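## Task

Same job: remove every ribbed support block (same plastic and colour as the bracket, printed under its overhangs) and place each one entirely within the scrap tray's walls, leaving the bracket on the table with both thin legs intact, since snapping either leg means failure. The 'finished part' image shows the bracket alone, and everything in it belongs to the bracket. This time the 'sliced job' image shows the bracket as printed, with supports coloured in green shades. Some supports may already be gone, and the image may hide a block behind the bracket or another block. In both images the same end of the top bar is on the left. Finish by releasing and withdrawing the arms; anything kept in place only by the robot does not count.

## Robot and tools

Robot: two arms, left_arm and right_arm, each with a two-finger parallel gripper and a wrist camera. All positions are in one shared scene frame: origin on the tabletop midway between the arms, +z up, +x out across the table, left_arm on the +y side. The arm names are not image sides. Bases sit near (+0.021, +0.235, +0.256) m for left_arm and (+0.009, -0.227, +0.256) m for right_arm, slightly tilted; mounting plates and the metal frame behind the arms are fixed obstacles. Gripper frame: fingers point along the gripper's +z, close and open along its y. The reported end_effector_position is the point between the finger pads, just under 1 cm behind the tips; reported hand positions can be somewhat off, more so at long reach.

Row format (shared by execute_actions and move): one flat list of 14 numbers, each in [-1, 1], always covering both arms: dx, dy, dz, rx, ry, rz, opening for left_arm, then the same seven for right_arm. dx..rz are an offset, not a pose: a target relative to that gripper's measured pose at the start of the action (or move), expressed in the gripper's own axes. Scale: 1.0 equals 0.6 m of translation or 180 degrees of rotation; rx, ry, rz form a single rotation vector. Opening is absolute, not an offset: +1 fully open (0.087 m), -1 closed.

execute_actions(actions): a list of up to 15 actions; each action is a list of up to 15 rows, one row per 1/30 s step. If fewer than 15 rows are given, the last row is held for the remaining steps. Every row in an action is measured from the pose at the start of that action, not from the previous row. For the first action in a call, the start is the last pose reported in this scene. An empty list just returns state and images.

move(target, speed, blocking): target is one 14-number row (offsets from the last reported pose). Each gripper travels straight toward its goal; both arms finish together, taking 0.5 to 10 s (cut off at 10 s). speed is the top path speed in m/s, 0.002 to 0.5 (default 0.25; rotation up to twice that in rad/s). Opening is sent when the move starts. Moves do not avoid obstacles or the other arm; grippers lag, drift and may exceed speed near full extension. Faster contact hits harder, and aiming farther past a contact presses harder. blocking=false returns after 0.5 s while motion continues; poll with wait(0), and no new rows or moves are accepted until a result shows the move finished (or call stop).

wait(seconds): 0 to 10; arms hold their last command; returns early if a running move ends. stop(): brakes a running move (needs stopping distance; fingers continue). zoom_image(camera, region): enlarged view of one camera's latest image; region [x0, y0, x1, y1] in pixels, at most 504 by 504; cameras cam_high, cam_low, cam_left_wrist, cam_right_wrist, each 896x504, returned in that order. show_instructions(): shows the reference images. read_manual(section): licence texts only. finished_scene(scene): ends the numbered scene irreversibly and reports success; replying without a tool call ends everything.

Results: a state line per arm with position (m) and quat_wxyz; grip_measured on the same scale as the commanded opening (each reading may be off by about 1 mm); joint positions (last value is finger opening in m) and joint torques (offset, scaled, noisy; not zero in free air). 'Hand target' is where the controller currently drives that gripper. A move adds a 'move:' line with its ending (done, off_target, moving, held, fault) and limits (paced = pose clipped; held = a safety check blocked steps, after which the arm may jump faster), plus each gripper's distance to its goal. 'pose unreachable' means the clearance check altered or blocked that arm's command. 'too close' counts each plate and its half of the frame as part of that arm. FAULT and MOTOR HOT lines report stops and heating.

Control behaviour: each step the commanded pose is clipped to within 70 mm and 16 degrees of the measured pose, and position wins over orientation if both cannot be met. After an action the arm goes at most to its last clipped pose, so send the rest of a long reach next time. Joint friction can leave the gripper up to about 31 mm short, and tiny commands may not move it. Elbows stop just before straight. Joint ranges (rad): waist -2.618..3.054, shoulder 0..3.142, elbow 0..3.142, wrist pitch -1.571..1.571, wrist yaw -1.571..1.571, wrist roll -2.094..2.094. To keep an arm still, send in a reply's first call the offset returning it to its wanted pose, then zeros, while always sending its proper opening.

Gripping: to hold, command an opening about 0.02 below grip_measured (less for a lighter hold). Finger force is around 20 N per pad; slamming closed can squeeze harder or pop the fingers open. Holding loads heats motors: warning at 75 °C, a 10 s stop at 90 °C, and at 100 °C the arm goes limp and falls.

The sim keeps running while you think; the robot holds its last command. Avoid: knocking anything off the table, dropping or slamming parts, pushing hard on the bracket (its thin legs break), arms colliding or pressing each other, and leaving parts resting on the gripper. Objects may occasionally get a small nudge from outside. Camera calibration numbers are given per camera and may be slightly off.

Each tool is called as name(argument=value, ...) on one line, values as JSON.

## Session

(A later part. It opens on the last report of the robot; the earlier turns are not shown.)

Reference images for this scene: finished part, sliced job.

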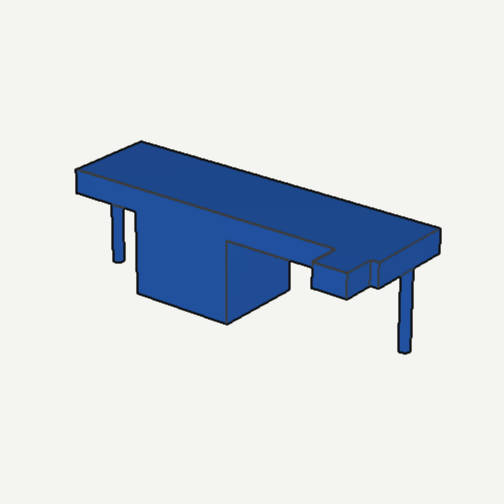

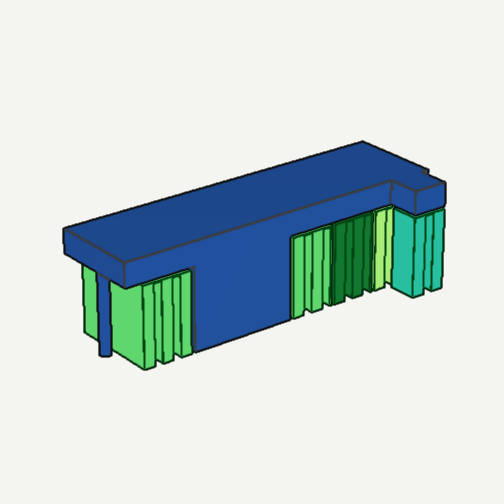

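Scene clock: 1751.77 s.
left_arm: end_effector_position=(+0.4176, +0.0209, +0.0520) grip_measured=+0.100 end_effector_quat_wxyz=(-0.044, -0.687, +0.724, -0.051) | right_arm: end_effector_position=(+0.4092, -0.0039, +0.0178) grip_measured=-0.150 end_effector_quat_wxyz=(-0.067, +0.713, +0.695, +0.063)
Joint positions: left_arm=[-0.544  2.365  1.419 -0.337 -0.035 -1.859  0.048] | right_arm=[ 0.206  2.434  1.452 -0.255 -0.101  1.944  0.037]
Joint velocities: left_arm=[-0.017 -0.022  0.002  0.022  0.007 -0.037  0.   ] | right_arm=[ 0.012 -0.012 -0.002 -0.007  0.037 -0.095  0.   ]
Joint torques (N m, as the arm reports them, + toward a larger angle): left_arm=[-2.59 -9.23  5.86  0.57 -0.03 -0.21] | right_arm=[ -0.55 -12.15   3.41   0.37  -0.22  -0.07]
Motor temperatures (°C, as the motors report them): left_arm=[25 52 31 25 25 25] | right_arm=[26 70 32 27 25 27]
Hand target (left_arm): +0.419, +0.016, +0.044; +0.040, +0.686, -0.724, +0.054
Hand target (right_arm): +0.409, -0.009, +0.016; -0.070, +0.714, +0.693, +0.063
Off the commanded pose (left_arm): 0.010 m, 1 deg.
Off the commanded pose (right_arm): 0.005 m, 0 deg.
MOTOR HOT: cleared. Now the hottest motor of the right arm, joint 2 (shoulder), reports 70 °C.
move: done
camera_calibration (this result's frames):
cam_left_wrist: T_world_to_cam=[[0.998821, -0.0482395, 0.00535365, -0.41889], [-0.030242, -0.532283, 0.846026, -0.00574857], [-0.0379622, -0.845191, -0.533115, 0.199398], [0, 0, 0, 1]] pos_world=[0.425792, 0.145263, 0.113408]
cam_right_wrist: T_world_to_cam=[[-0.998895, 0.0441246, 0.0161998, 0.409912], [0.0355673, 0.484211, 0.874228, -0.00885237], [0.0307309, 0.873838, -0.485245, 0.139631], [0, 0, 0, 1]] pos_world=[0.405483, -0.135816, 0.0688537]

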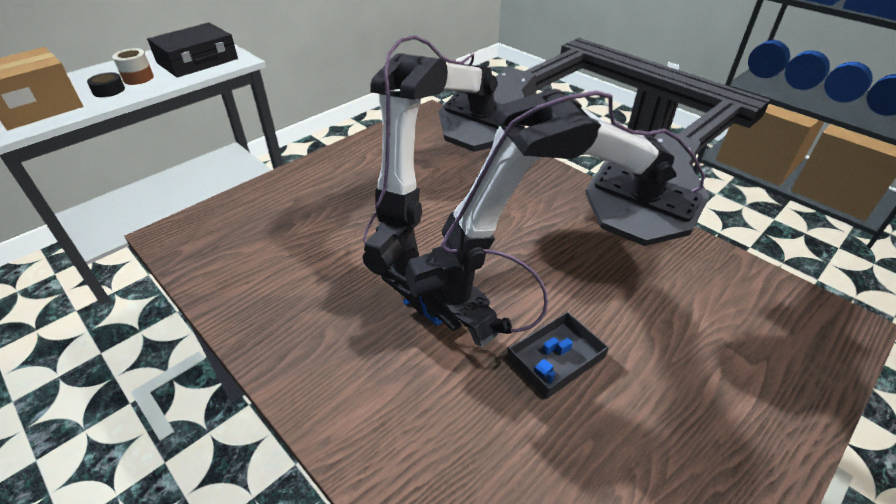

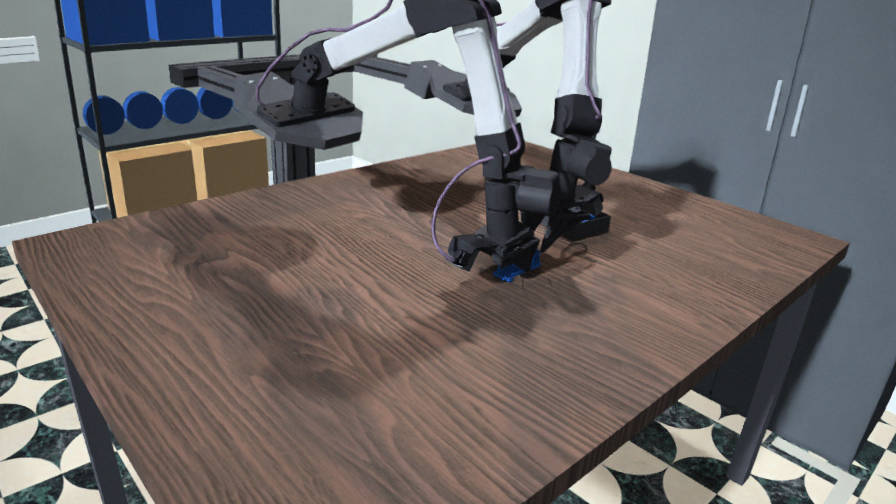

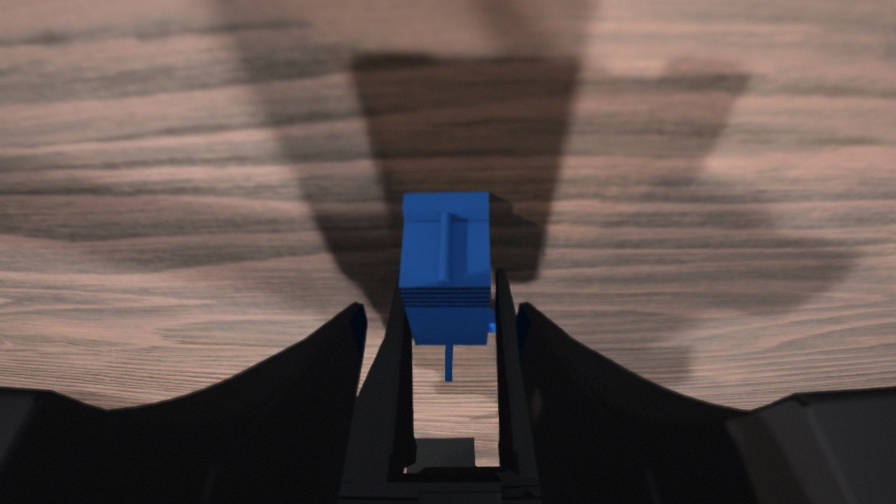

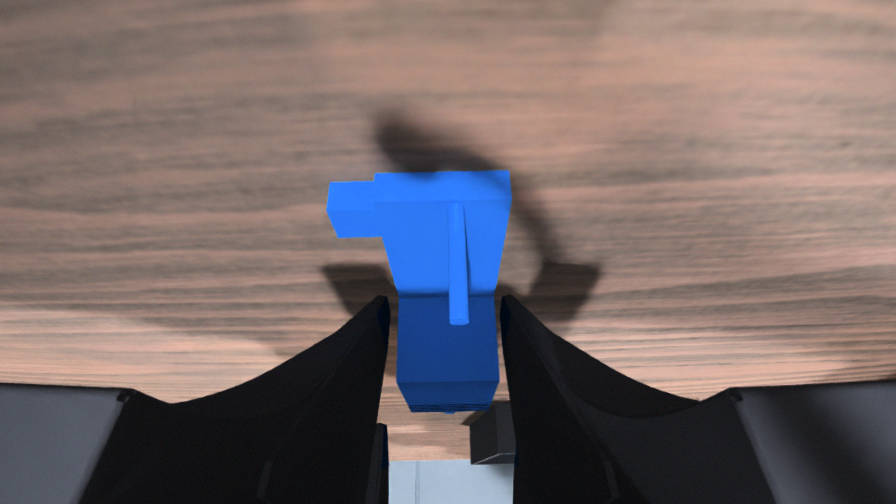

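move(target=[-0.0137,-0.0077,0.0489,-0.003,0,-0.004,0.1, 0,0,0.005,0,0,0,-0.39], speed=0.025)

Scene clock: 1771.13 s.
left_arm: end_effector_position=(+0.4184, +0.0235, +0.0311) grip_measured=+0.100 end_effector_quat_wxyz=(-0.046, -0.689, +0.722, -0.044) | right_arm: end_effector_position=(+0.4092, -0.0039, +0.0178) grip_measured=-0.340 end_effector_quat_wxyz=(-0.067, +0.713, +0.695, +0.063)
Joint positions: left_arm=[-0.532  2.435  1.462 -0.325 -0.035 -1.855  0.048] | right_arm=[ 0.206  2.434  1.452 -0.255 -0.101  1.944  0.029]
Joint velocities: left_arm=[-0.002 -0.002 -0.002 -0.007 -0.022 -0.022 -0.   ] | right_arm=[-0.002  0.012 -0.022  0.007  0.022 -0.007  0.   ]
Joint torques (N m, as the arm reports them, + toward a larger angle): left_arm=[-0.53 -9.19  5.71  0.5   0.14 -0.12] | right_arm=[  0.53 -11.53   4.27   0.39  -0.13   0.05]
Motor temperatures (°C, as the motors report them): left_arm=[25 53 32 26 25 25] | right_arm=[26 69 32 27 25 27]
Hand target (left_arm): +0.422, +0.025, +0.022; +0.047, +0.691, -0.720, +0.047
Hand target (right_arm): +0.409, -0.003, +0.015; -0.067, +0.713, +0.695, +0.063
Off the commanded pose (left_arm): 0.010 m, 1 deg.
Off the commanded pose (right_arm): 0.003 m, 0 deg.
move: done
camera_calibration (this result's frames):
cam_left_wrist: T_world_to_cam=[[0.99904, -0.0429411, -0.00864967, -0.419332], [-0.0159024, -0.539542, 0.841809, 0.00761222], [-0.0408151, -0.840863, -0.539707, 0.191713], [0, 0, 0, 1]] pos_world=[0.426875, 0.147305, 0.0934336]
cam_right_wrist: T_world_to_cam=[[-0.998895, 0.0441246, 0.0161998, 0.409912], [0.0355673, 0.484211, 0.874228, -0.00885237], [0.0307309, 0.873838, -0.485245, 0.139631], [0, 0, 0, 1]] pos_world=[0.405483, -0.135816, 0.0688537]

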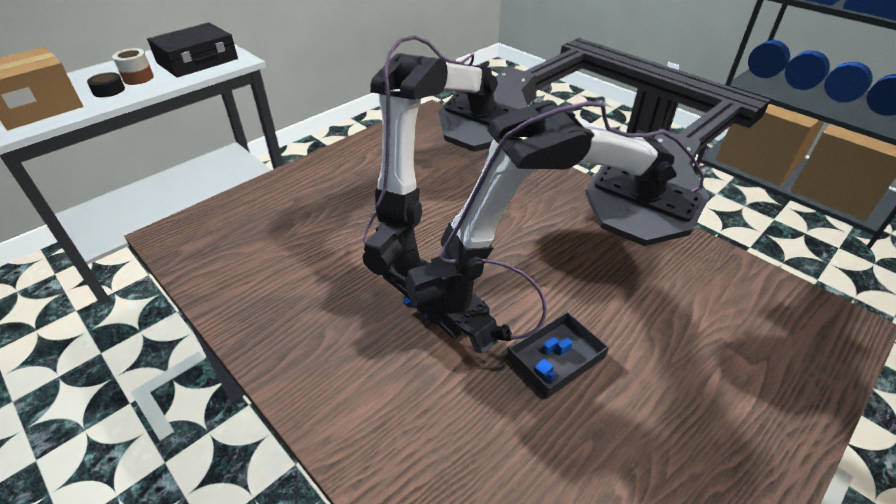

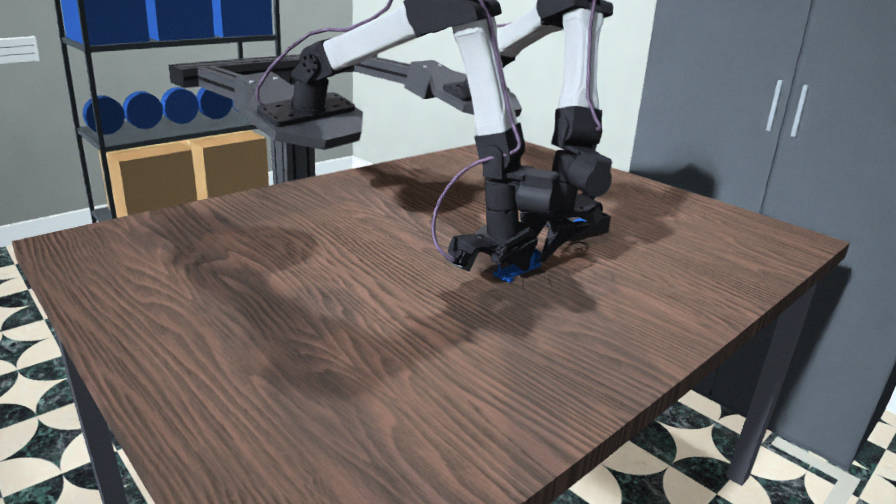

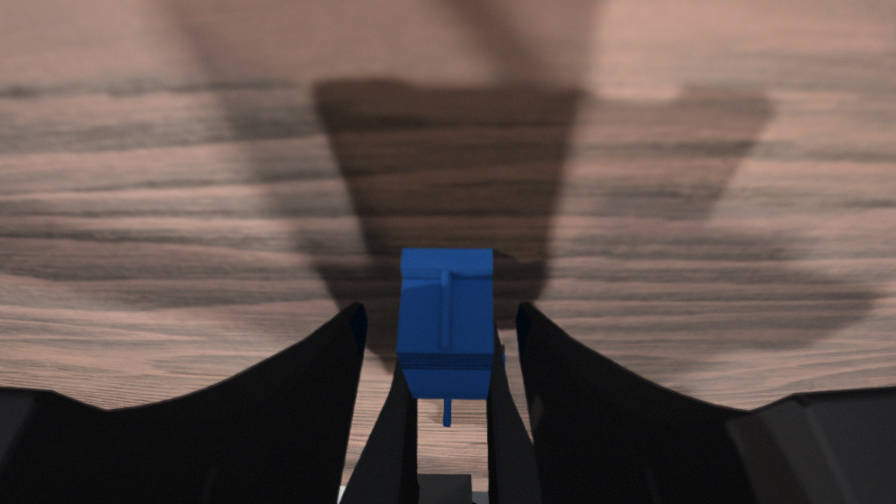

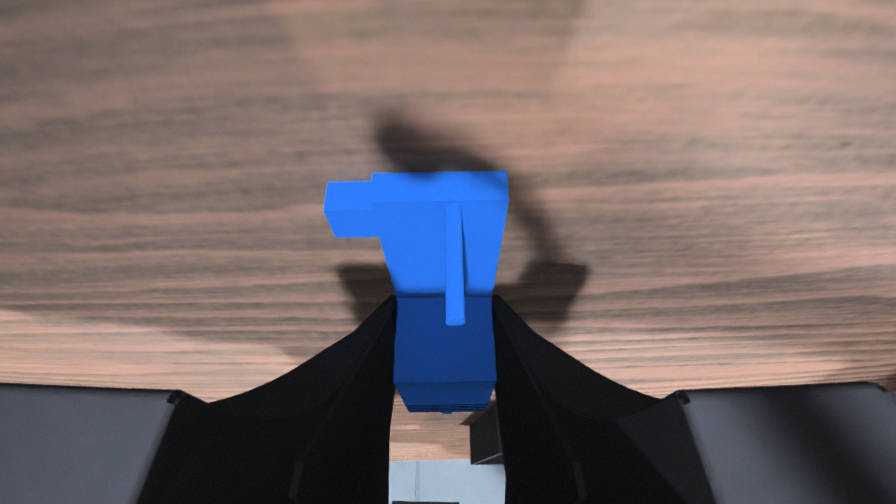

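execute_actions(actions=[[[0,0,0,0,0,0,0.04,0,0,0.005,0,0,0,-0.39],[0,0,0,0,0,0,-0.02,0,0,0.005,0,0,0,-0.39],[0,0,0,0,0,0,-0.08,0,0,0.005,0,0,0,-0.39],[0,0,0,0,0,0,-0.14,0,0,0.005,0,0,0,-0.39],[0,0,0,0,0,0,-0.2,0,0,0.005,0,0,0,-0.39],[0,0,0,0,0,0,-0.25,0,0,0.005,0,0,0,-0.39]],[[0,0,0,0,0,0,-0.27,0,0,0.005,0,0,0,-0.39],[0,0,0,0,0,0,-0.29,0,0,0.005,0,0,0,-0.39],[0,0,0,0,0,0,-0.31,0,0,0.005,0,0,0,-0.39],[0,0,0,0,0,0,-0.325,0,0,0.005,0,0,0,-0.39],[0,0,0,0,0,0,-0.34,0,0,0.005,0,0,0,-0.39],[0,0,0,0,0,0,-0.355,0,0,0.005,0,0,0,-0.39],[0,0,0,0,0,0,-0.37,0,0,0.005,0,0,0,-0.39],[0,0,0,0,0,0,-0.385,0,0,0.005,0,0,0,-0.39],[0,0,0,0,0,0,-0.41,0,0,0.005,0,0,0,-0.39]],[[0,0,0,0,0,0,-0.41,0,0,0.005,0,0,0,-0.39]]])

move(target=[0,0,0,0.0255,0,0,-0.41, 0,0,0.005,0.012,0,0,-0.39], speed=0.02)

Scene clock: 1787.80 s.
left_arm: end_effector_position=(+0.4194, +0.0233, +0.0312) grip_measured=-0.372 end_effector_quat_wxyz=(-0.045, -0.689, +0.722, -0.045) | right_arm: end_effector_position=(+0.4091, -0.0040, +0.0177) grip_measured=-0.340 end_effector_quat_wxyz=(-0.067, +0.713, +0.695, +0.063)
Joint positions: left_arm=[-0.532  2.435  1.463 -0.323 -0.036 -1.854  0.027] | right_arm=[ 0.206  2.434  1.452 -0.256 -0.101  1.943  0.029]
Joint velocities: left_arm=[ 0.002 -0.007 -0.007  0.007  0.022  0.022  0.   ] | right_arm=[ 0.002  0.002 -0.022 -0.007 -0.037  0.007 -0.001]
Joint torques (N m, as the arm reports them, + toward a larger angle): left_arm=[ -1.76 -11.52   3.94   0.38   0.02  -0.16] | right_arm=[  0.61 -11.56   4.29   0.38  -0.11   0.06]
Motor temperatures (°C, as the motors report them): left_arm=[25 54 32 26 25 25] | right_arm=[26 68 31 27 25 27]
Hand target (left_arm): +0.419, +0.023, +0.031; +0.045, +0.689, -0.722, +0.045
Hand target (right_arm): +0.409, -0.003, +0.015; -0.067, +0.713, +0.695, +0.063
Off the commanded pose (left_arm): 0.000 m, 0 deg.
Off the commanded pose (right_arm): 0.003 m, 0 deg.
camera_calibration (this result's frames):
cam_left_wrist: T_world_to_cam=[[0.999068, -0.042817, -0.00549935, -0.420357], [-0.0184793, -0.539318, 0.8419, 0.00851146], [-0.0390135, -0.841013, -0.539606, 0.190932], [0, 0, 0, 1]] pos_world=[0.427571, 0.147168, 0.0935506]
cam_right_wrist: T_world_to_cam=[[-0.998908, 0.0437241, 0.016482, 0.409809], [0.0356239, 0.484336, 0.874156, -0.00884576], [0.0302389, 0.873789, -0.485365, 0.139858], [0, 0, 0, 1]] pos_world=[0.405447, -0.135841, 0.0688605]

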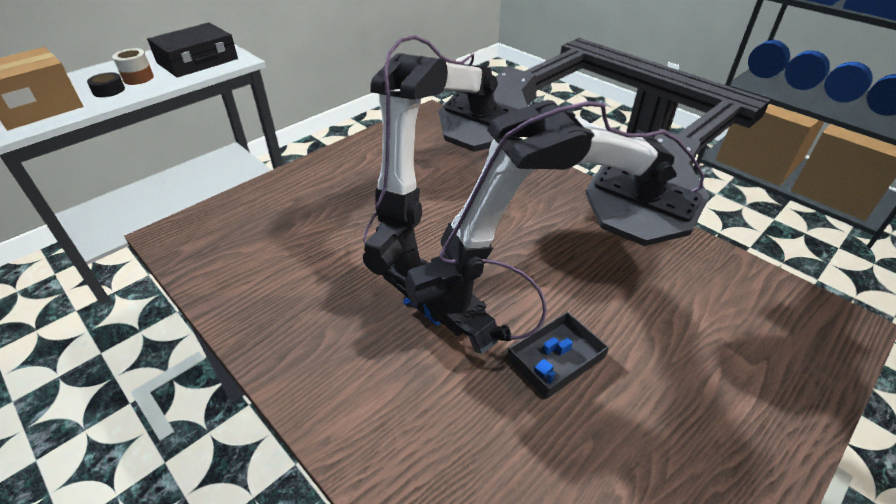

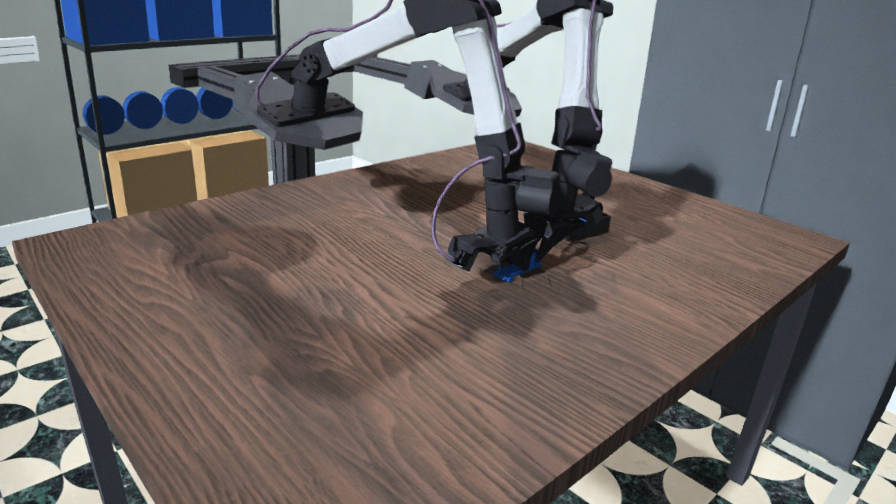

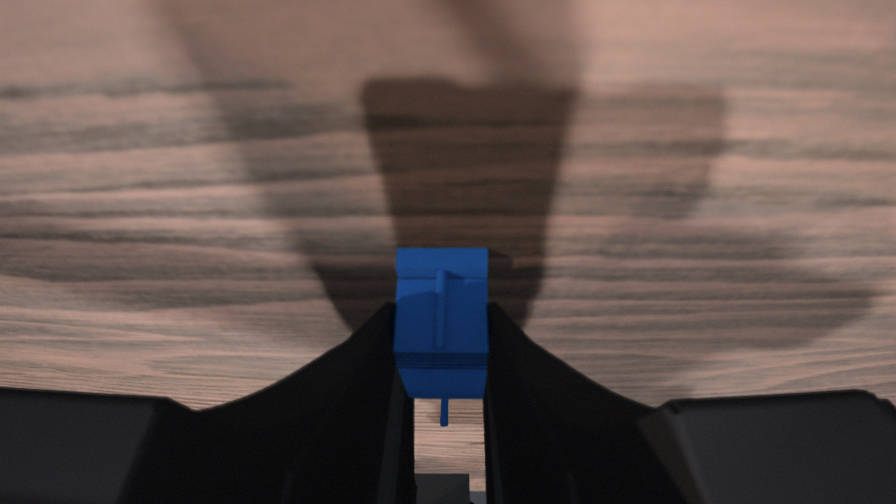

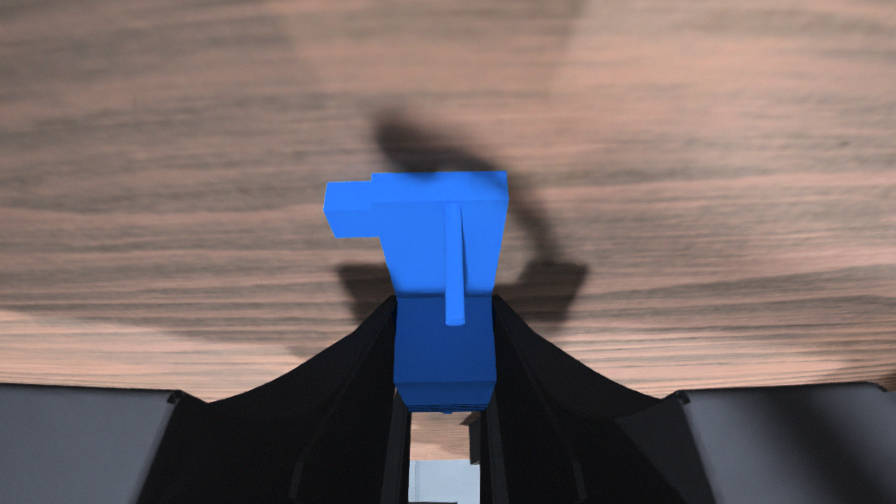

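Scene clock: 1790.03 s.
left_arm: end_effector_position=(+0.4224, +0.0238, +0.0316) grip_measured=-0.372 end_effector_quat_wxyz=(-0.026, -0.691, +0.718, -0.073) | right_arm: end_effector_position=(+0.4095, -0.0041, +0.0183) grip_measured=-0.340 end_effector_quat_wxyz=(-0.072, +0.712, +0.697, +0.052)
Joint positions: left_arm=[-0.532  2.409  1.385 -0.204 -0.043 -1.856  0.027] | right_arm=[ 0.206  2.443  1.486 -0.305 -0.1    1.938  0.029]
Joint velocities: left_arm=[-0.002 -0.012 -0.002 -0.022 -0.051  0.066  0.   ] | right_arm=[ 0.002 -0.007  0.002  0.037  0.081 -0.081  0.001]
Joint torques (N m, as the arm reports them, + toward a larger angle): left_arm=[ -2.61 -11.8    1.67   0.69  -0.15  -0.22] | right_arm=[  0.06 -11.06   5.75   0.17  -0.3    0.02]
Motor temperatures (°C, as the motors report them): left_arm=[25 55 32 26 25 25] | right_arm=[26 68 32 27 25 27]
Hand target (left_arm): +0.420, +0.023, +0.031; +0.018, +0.690, -0.719, +0.074
Hand target (right_arm): +0.409, -0.003, +0.015; -0.080, +0.712, +0.696, +0.049
Off the commanded pose (left_arm): 0.003 m, 1 deg.
Off the commanded pose (right_arm): 0.004 m, 1 deg.
move: done
camera_calibration (this result's frames):
cam_left_wrist: T_world_to_cam=[[0.997776, -0.029517, 0.0597596, -0.425223], [-0.0663315, -0.52755, 0.846931, 0.0282735], [0.00652733, -0.849011, -0.528335, 0.172255], [0, 0, 0, 1]] pos_world=[0.425029, 0.148611, 0.0924738]
cam_right_wrist: T_world_to_cam=[[-0.998619, 0.0374343, 0.0368729, 0.409708], [0.0505474, 0.492769, 0.868691, -0.0152976], [0.0143489, 0.869354, -0.493981, 0.146853], [0, 0, 0, 1]] pos_world=[0.407808, -0.135466, 0.0707241]

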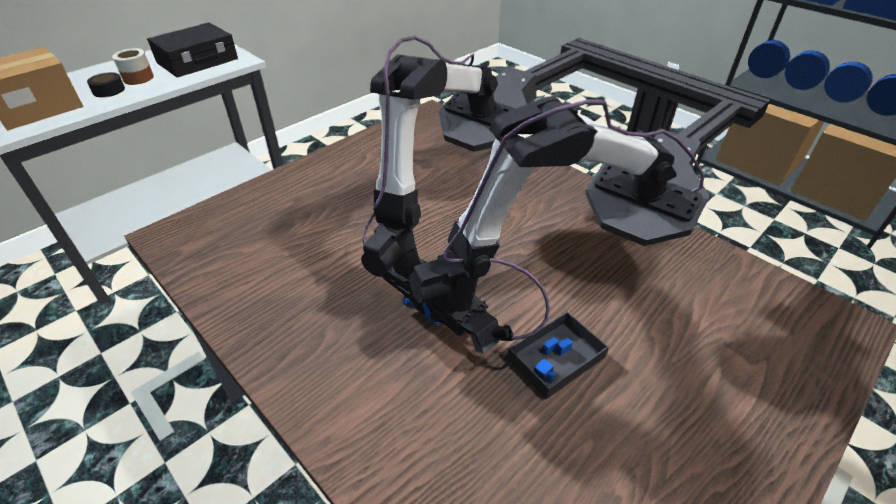

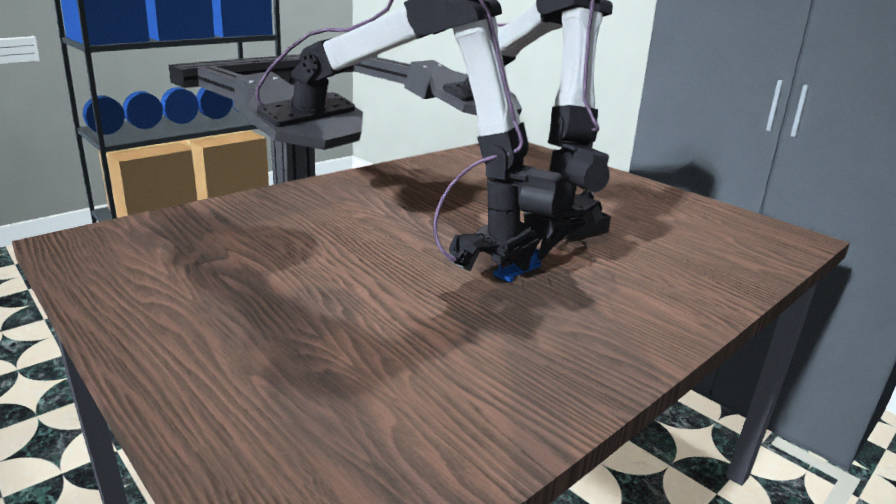

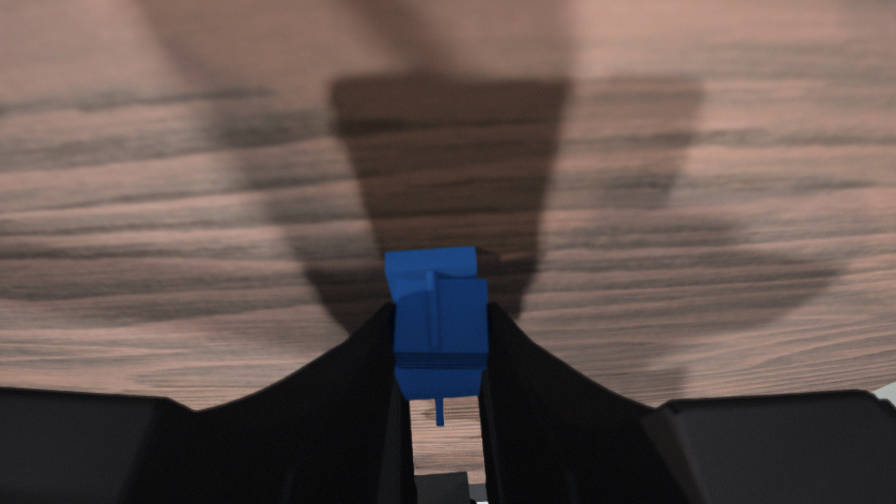

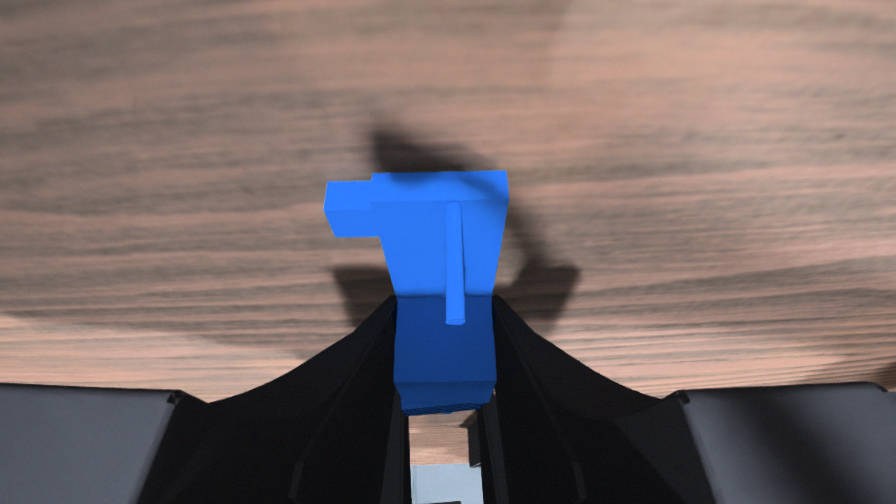

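move(target=[0.002,0.008,-0.095,-0.02,0,0,-0.41, 0,0,0.005,-0.010,0,0,-0.39], speed=0.04)

Scene clock: 1799.40 s.
left_arm: end_effector_position=(+0.4270, +0.0303, +0.0872) grip_measured=-0.372 end_effector_quat_wxyz=(-0.036, -0.691, +0.720, -0.061) | right_arm: end_effector_position=(+0.4175, -0.0023, +0.0178) grip_measured=-0.340 end_effector_quat_wxyz=(-0.060, +0.712, +0.697, +0.069)
Joint positions: left_arm=[-0.532  2.255  1.385 -0.387 -0.037 -1.856  0.027] | right_arm=[ 0.206  2.443  1.476 -0.254 -0.093  1.939  0.029]
Joint velocities: left_arm=[ 0.007 -0.012 -0.007 -0.037 -0.007  0.037  0.001] | right_arm=[-0.002  0.002 -0.012  0.066 -0.007  0.051 -0.001]
Joint torques (N m, as the arm reports them, + toward a larger angle): left_arm=[ -2.05 -11.95   2.72   0.31   0.16  -0.21] | right_arm=[  0.84 -12.89   1.71   0.49  -0.06   0.1 ]
Motor temperatures (°C, as the motors report them): left_arm=[25 57 31 26 25 25] | right_arm=[26 68 32 27 25 27]
Hand target (left_arm): +0.415, +0.031, +0.088; +0.048, +0.690, -0.720, +0.050
Hand target (right_arm): +0.409, -0.004, +0.015; -0.061, +0.713, +0.696, +0.063
Off the commanded pose (left_arm): 0.013 m, 2 deg.
Off the commanded pose (right_arm): 0.009 m, 1 deg.
move: off_target (left_arm)
camera_calibration (this result's frames):
cam_left_wrist: T_world_to_cam=[[0.998924, -0.0347502, 0.0307248, -0.43076], [-0.0444893, -0.530332, 0.846622, -0.0242919], [-0.0131259, -0.847078, -0.531307, 0.215769], [0, 0, 0, 1]] pos_world=[0.432048, 0.154921, 0.148441]
cam_right_wrist: T_world_to_cam=[[-0.999148, 0.0410885, -0.00389151, 0.418638], [0.0165704, 0.485715, 0.87396, -0.00199919], [0.0377998, 0.873151, -0.485982, 0.135013], [0, 0, 0, 1]] pos_world=[0.413211, -0.134117, 0.06899]

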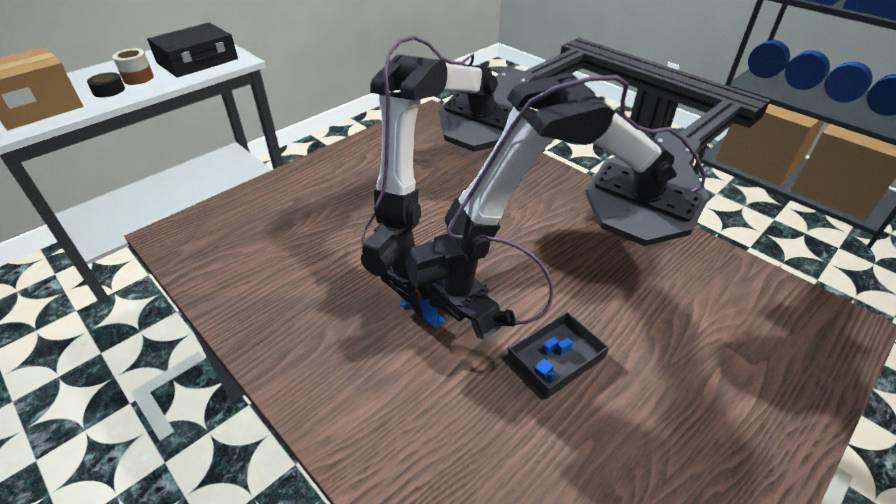

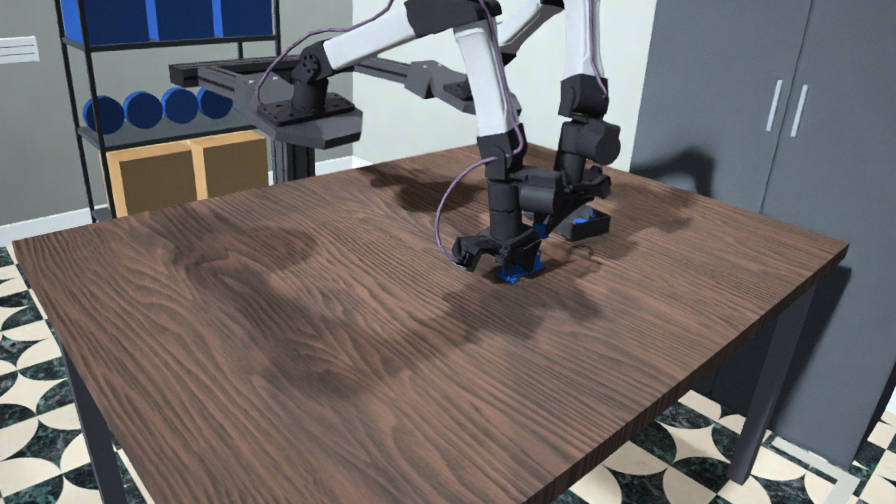

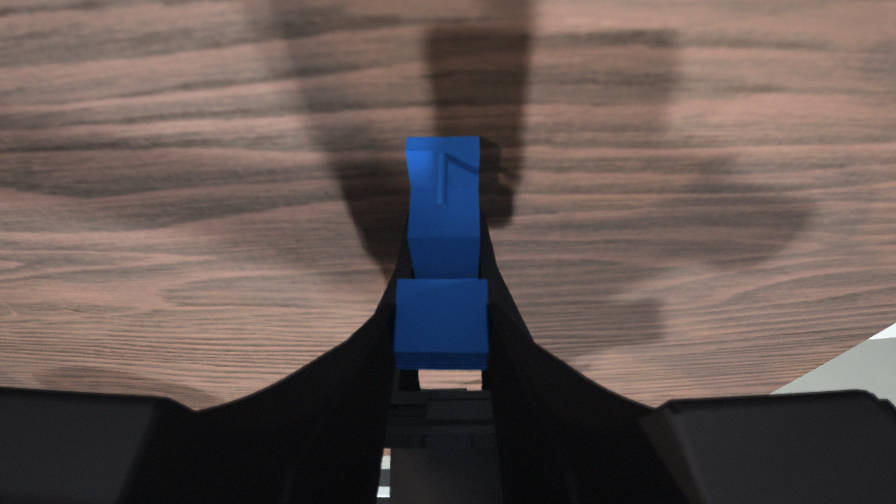

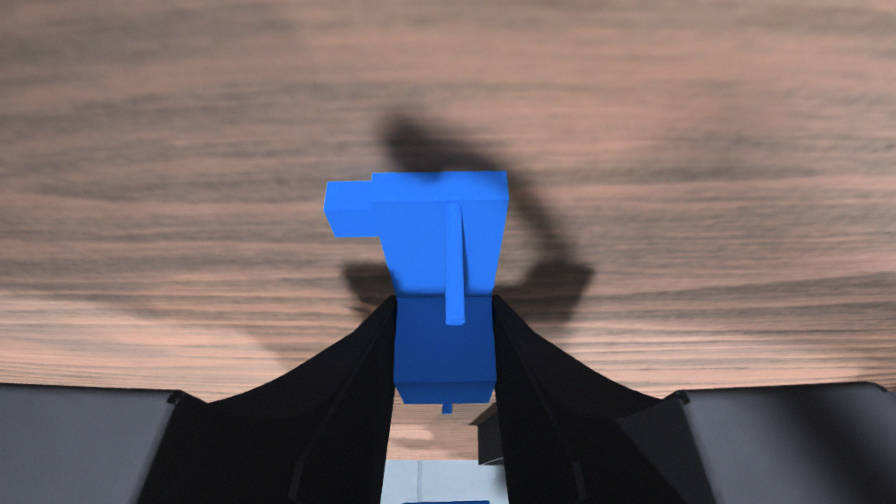

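move(target=[-0.3397,0.108,-0.0522,-0.015,0,0.03,-0.41, 0,0,0,0,0,0,0.1], speed=0.15)

Scene clock: 1809.87 s.
left_arm: end_effector_position=(+0.3813, +0.2452, +0.0856) grip_measured=-0.372 end_effector_quat_wxyz=(-0.036, -0.656, +0.753, -0.041) | right_arm: end_effector_position=(+0.4175, -0.0023, +0.0178) grip_measured=+0.100 end_effector_quat_wxyz=(-0.060, +0.712, +0.697, +0.069)
Joint positions: left_arm=[ 0.008  2.088  1.12  -0.341  0.093 -1.243  0.027] | right_arm=[ 0.206  2.443  1.476 -0.254 -0.093  1.939  0.048]
Joint velocities: left_arm=[-0.012  0.002 -0.022 -0.007  0.037  0.022  0.001] | right_arm=[-0.002 -0.002 -0.002  0.022 -0.051  0.051 -0.001]
Joint torques (N m, as the arm reports them, + toward a larger angle): left_arm=[  0.84 -10.73   1.64   0.22   0.11  -0.11] | right_arm=[  0.43 -12.5    3.99   0.37  -0.13   0.04]
Motor temperatures (°C, as the motors report them): left_arm=[25 59 31 26 25 25] | right_arm=[26 68 31 27 25 27]
Hand target (left_arm): +0.373, +0.243, +0.088; -0.046, -0.654, +0.754, -0.041
Hand target (right_arm): +0.418, -0.002, +0.018; -0.060, +0.712, +0.697, +0.069
Off the commanded pose (left_arm): 0.013 m, 2 deg.
Off the commanded pose (right_arm): 0.000 m, 0 deg.
move: off_target (left_arm)
camera_calibration (this result's frames):
cam_left_wrist: T_world_to_cam=[[0.991204, -0.132225, 0.00552642, -0.348516], [-0.0779406, -0.549504, 0.831848, 0.107756], [-0.106954, -0.824962, -0.554977, 0.428693], [0, 0, 0, 1]] pos_world=[0.399699, 0.366785, 0.150204]
cam_right_wrist: T_world_to_cam=[[-0.999148, 0.0410885, -0.00389151, 0.418638], [0.0165704, 0.485715, 0.87396, -0.00199919], [0.0377998, 0.873151, -0.485982, 0.135013], [0, 0, 0, 1]] pos_world=[0.413211, -0.134117, 0.06899]

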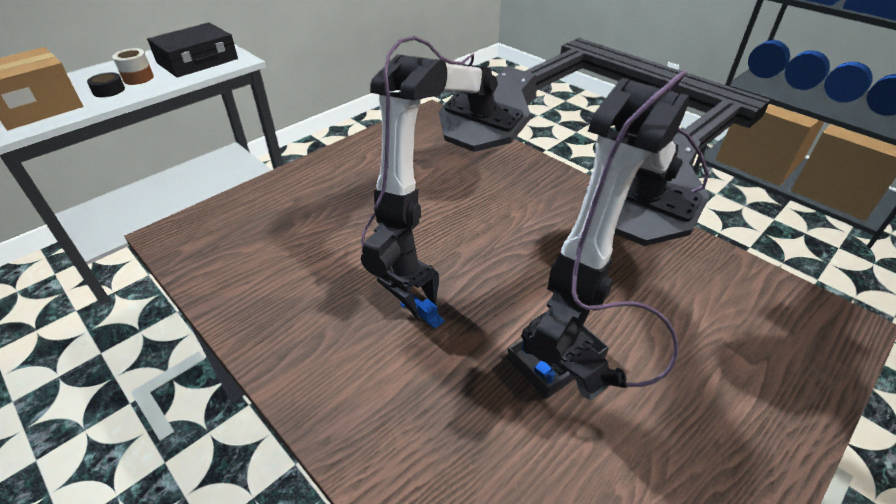

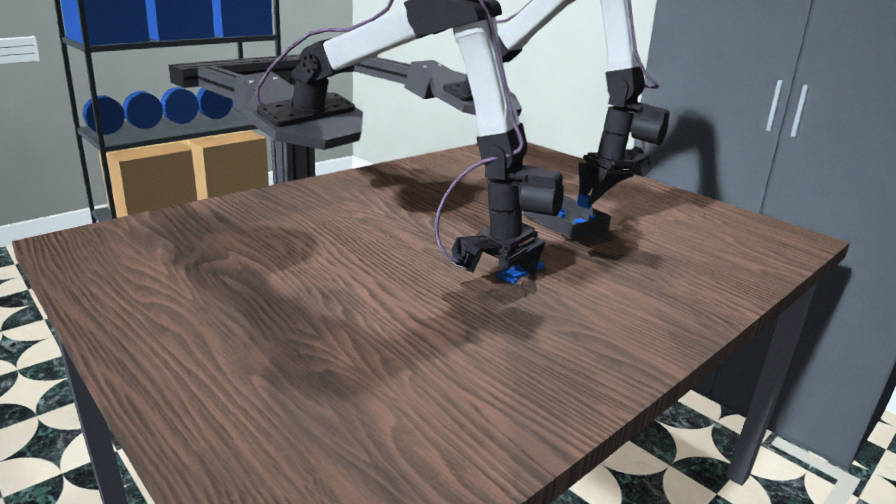

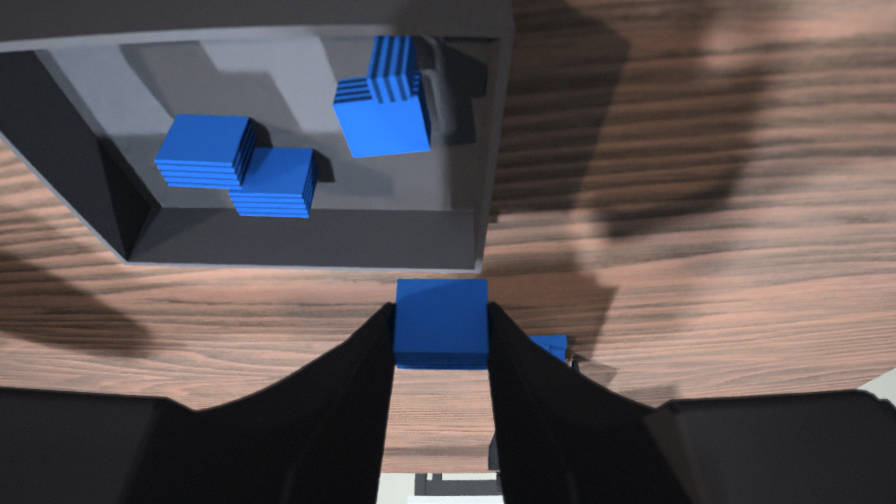

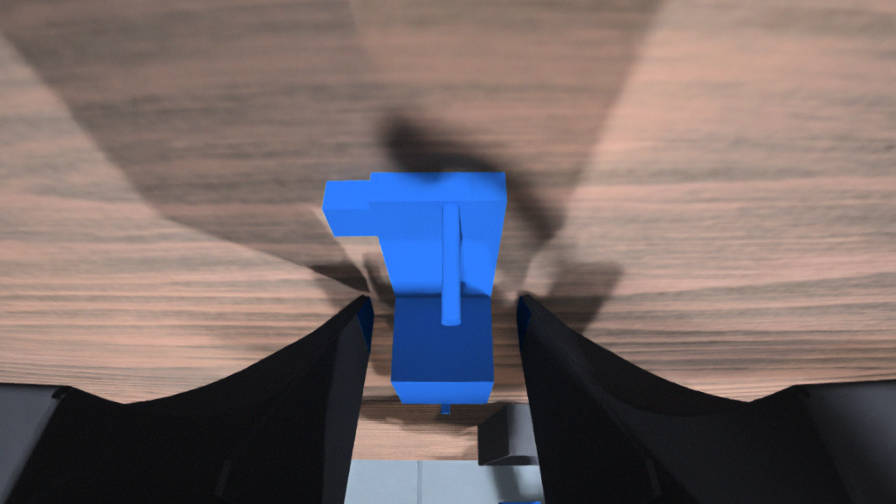

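move(target=[0.0096,0.0446,0.1104,-0.006,0.009,0,-0.41, 0,-0.02,-0.22,0,0,0,0.3], speed=0.05)

Scene clock: 1829.33 s.
left_arm: end_effector_position=(+0.3689, +0.2402, +0.0299) grip_measured=-0.372 end_effector_quat_wxyz=(-0.036, -0.655, +0.754, -0.047) | right_arm: end_effector_position=(+0.4131, -0.0194, +0.1508) grip_measured=+0.300 end_effector_quat_wxyz=(-0.052, +0.710, +0.698, +0.082)
Joint positions: left_arm=[ 0.008  2.258  1.099 -0.143  0.103 -1.24   0.027] | right_arm=[ 0.195  2.012  1.306 -0.485 -0.093  1.925  0.057]
Joint velocities: left_arm=[ 0.002  0.007  0.012  0.066 -0.095  0.051 -0.001] | right_arm=[ 0.002 -0.012 -0.012 -0.037  0.007  0.007  0.001]
Joint torques (N m, as the arm reports them, + toward a larger angle): left_arm=[ 0.48 -7.72  0.52  0.5   0.14 -0.14] | right_arm=[ -0.76 -11.89   3.02   0.34  -0.22  -0.05]
Motor temperatures (°C, as the motors report them): left_arm=[25 60 30 25 25 25] | right_arm=[26 69 31 27 25 27]
Hand target (left_arm): +0.353, +0.236, +0.020; -0.053, -0.655, +0.753, -0.043
Hand target (right_arm): +0.403, -0.027, +0.147; -0.060, +0.712, +0.696, +0.069
Off the commanded pose (left_arm): 0.018 m, 2 deg.
Off the commanded pose (right_arm): 0.012 m, 2 deg.
move: off_target (left_arm, right_arm)
camera_calibration (this result's frames):
cam_left_wrist: T_world_to_cam=[[0.990799, -0.134467, 0.0153637, -0.336212], [-0.0864682, -0.541587, 0.836186, 0.151495], [-0.104119, -0.829821, -0.548231, 0.392235], [0, 0, 0, 1]] pos_world=[0.387057, 0.362323, 0.0935232]
cam_right_wrist: T_world_to_cam=[[-0.998617, 0.0400899, -0.0340225, 0.41967], [-0.0106094, 0.480116, 0.877141, -0.0992222], [0.0514993, 0.876288, -0.479026, 0.208096], [0, 0, 0, 1]] pos_world=[0.40732, -0.151539, 0.200994]

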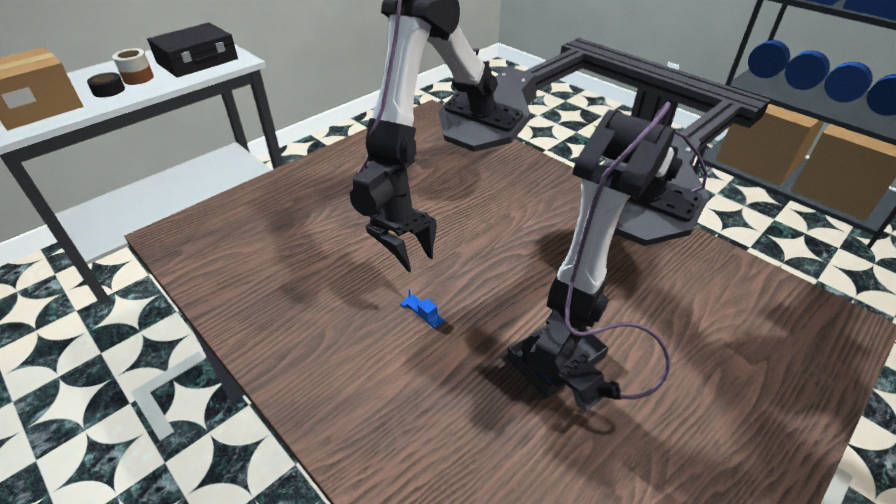

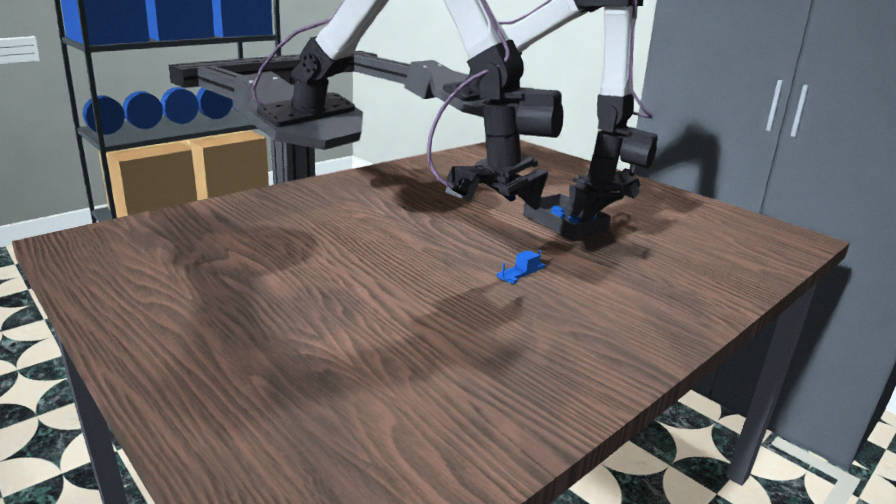

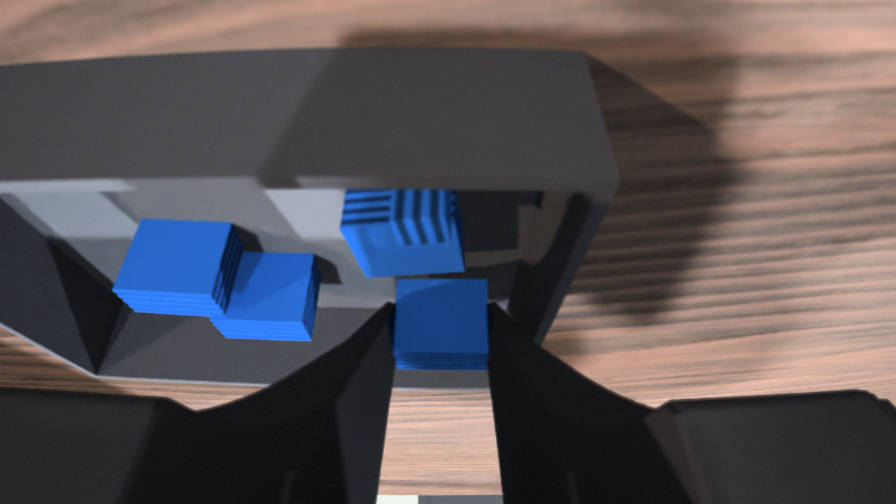

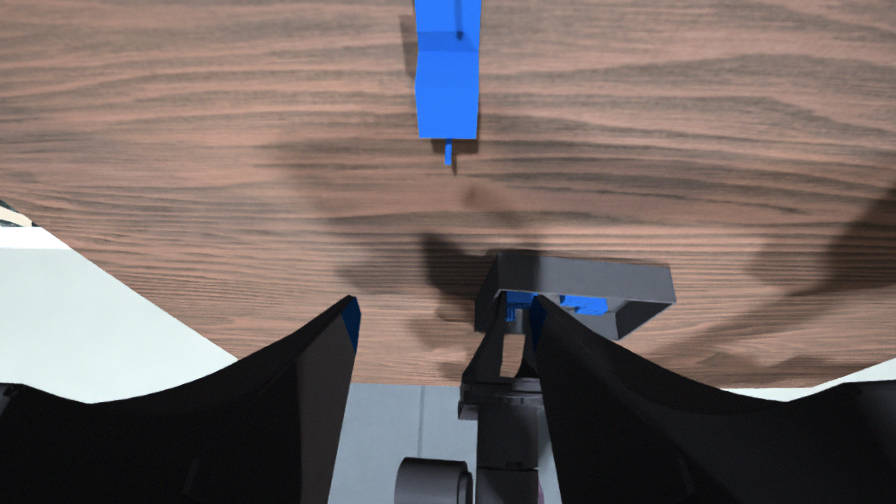

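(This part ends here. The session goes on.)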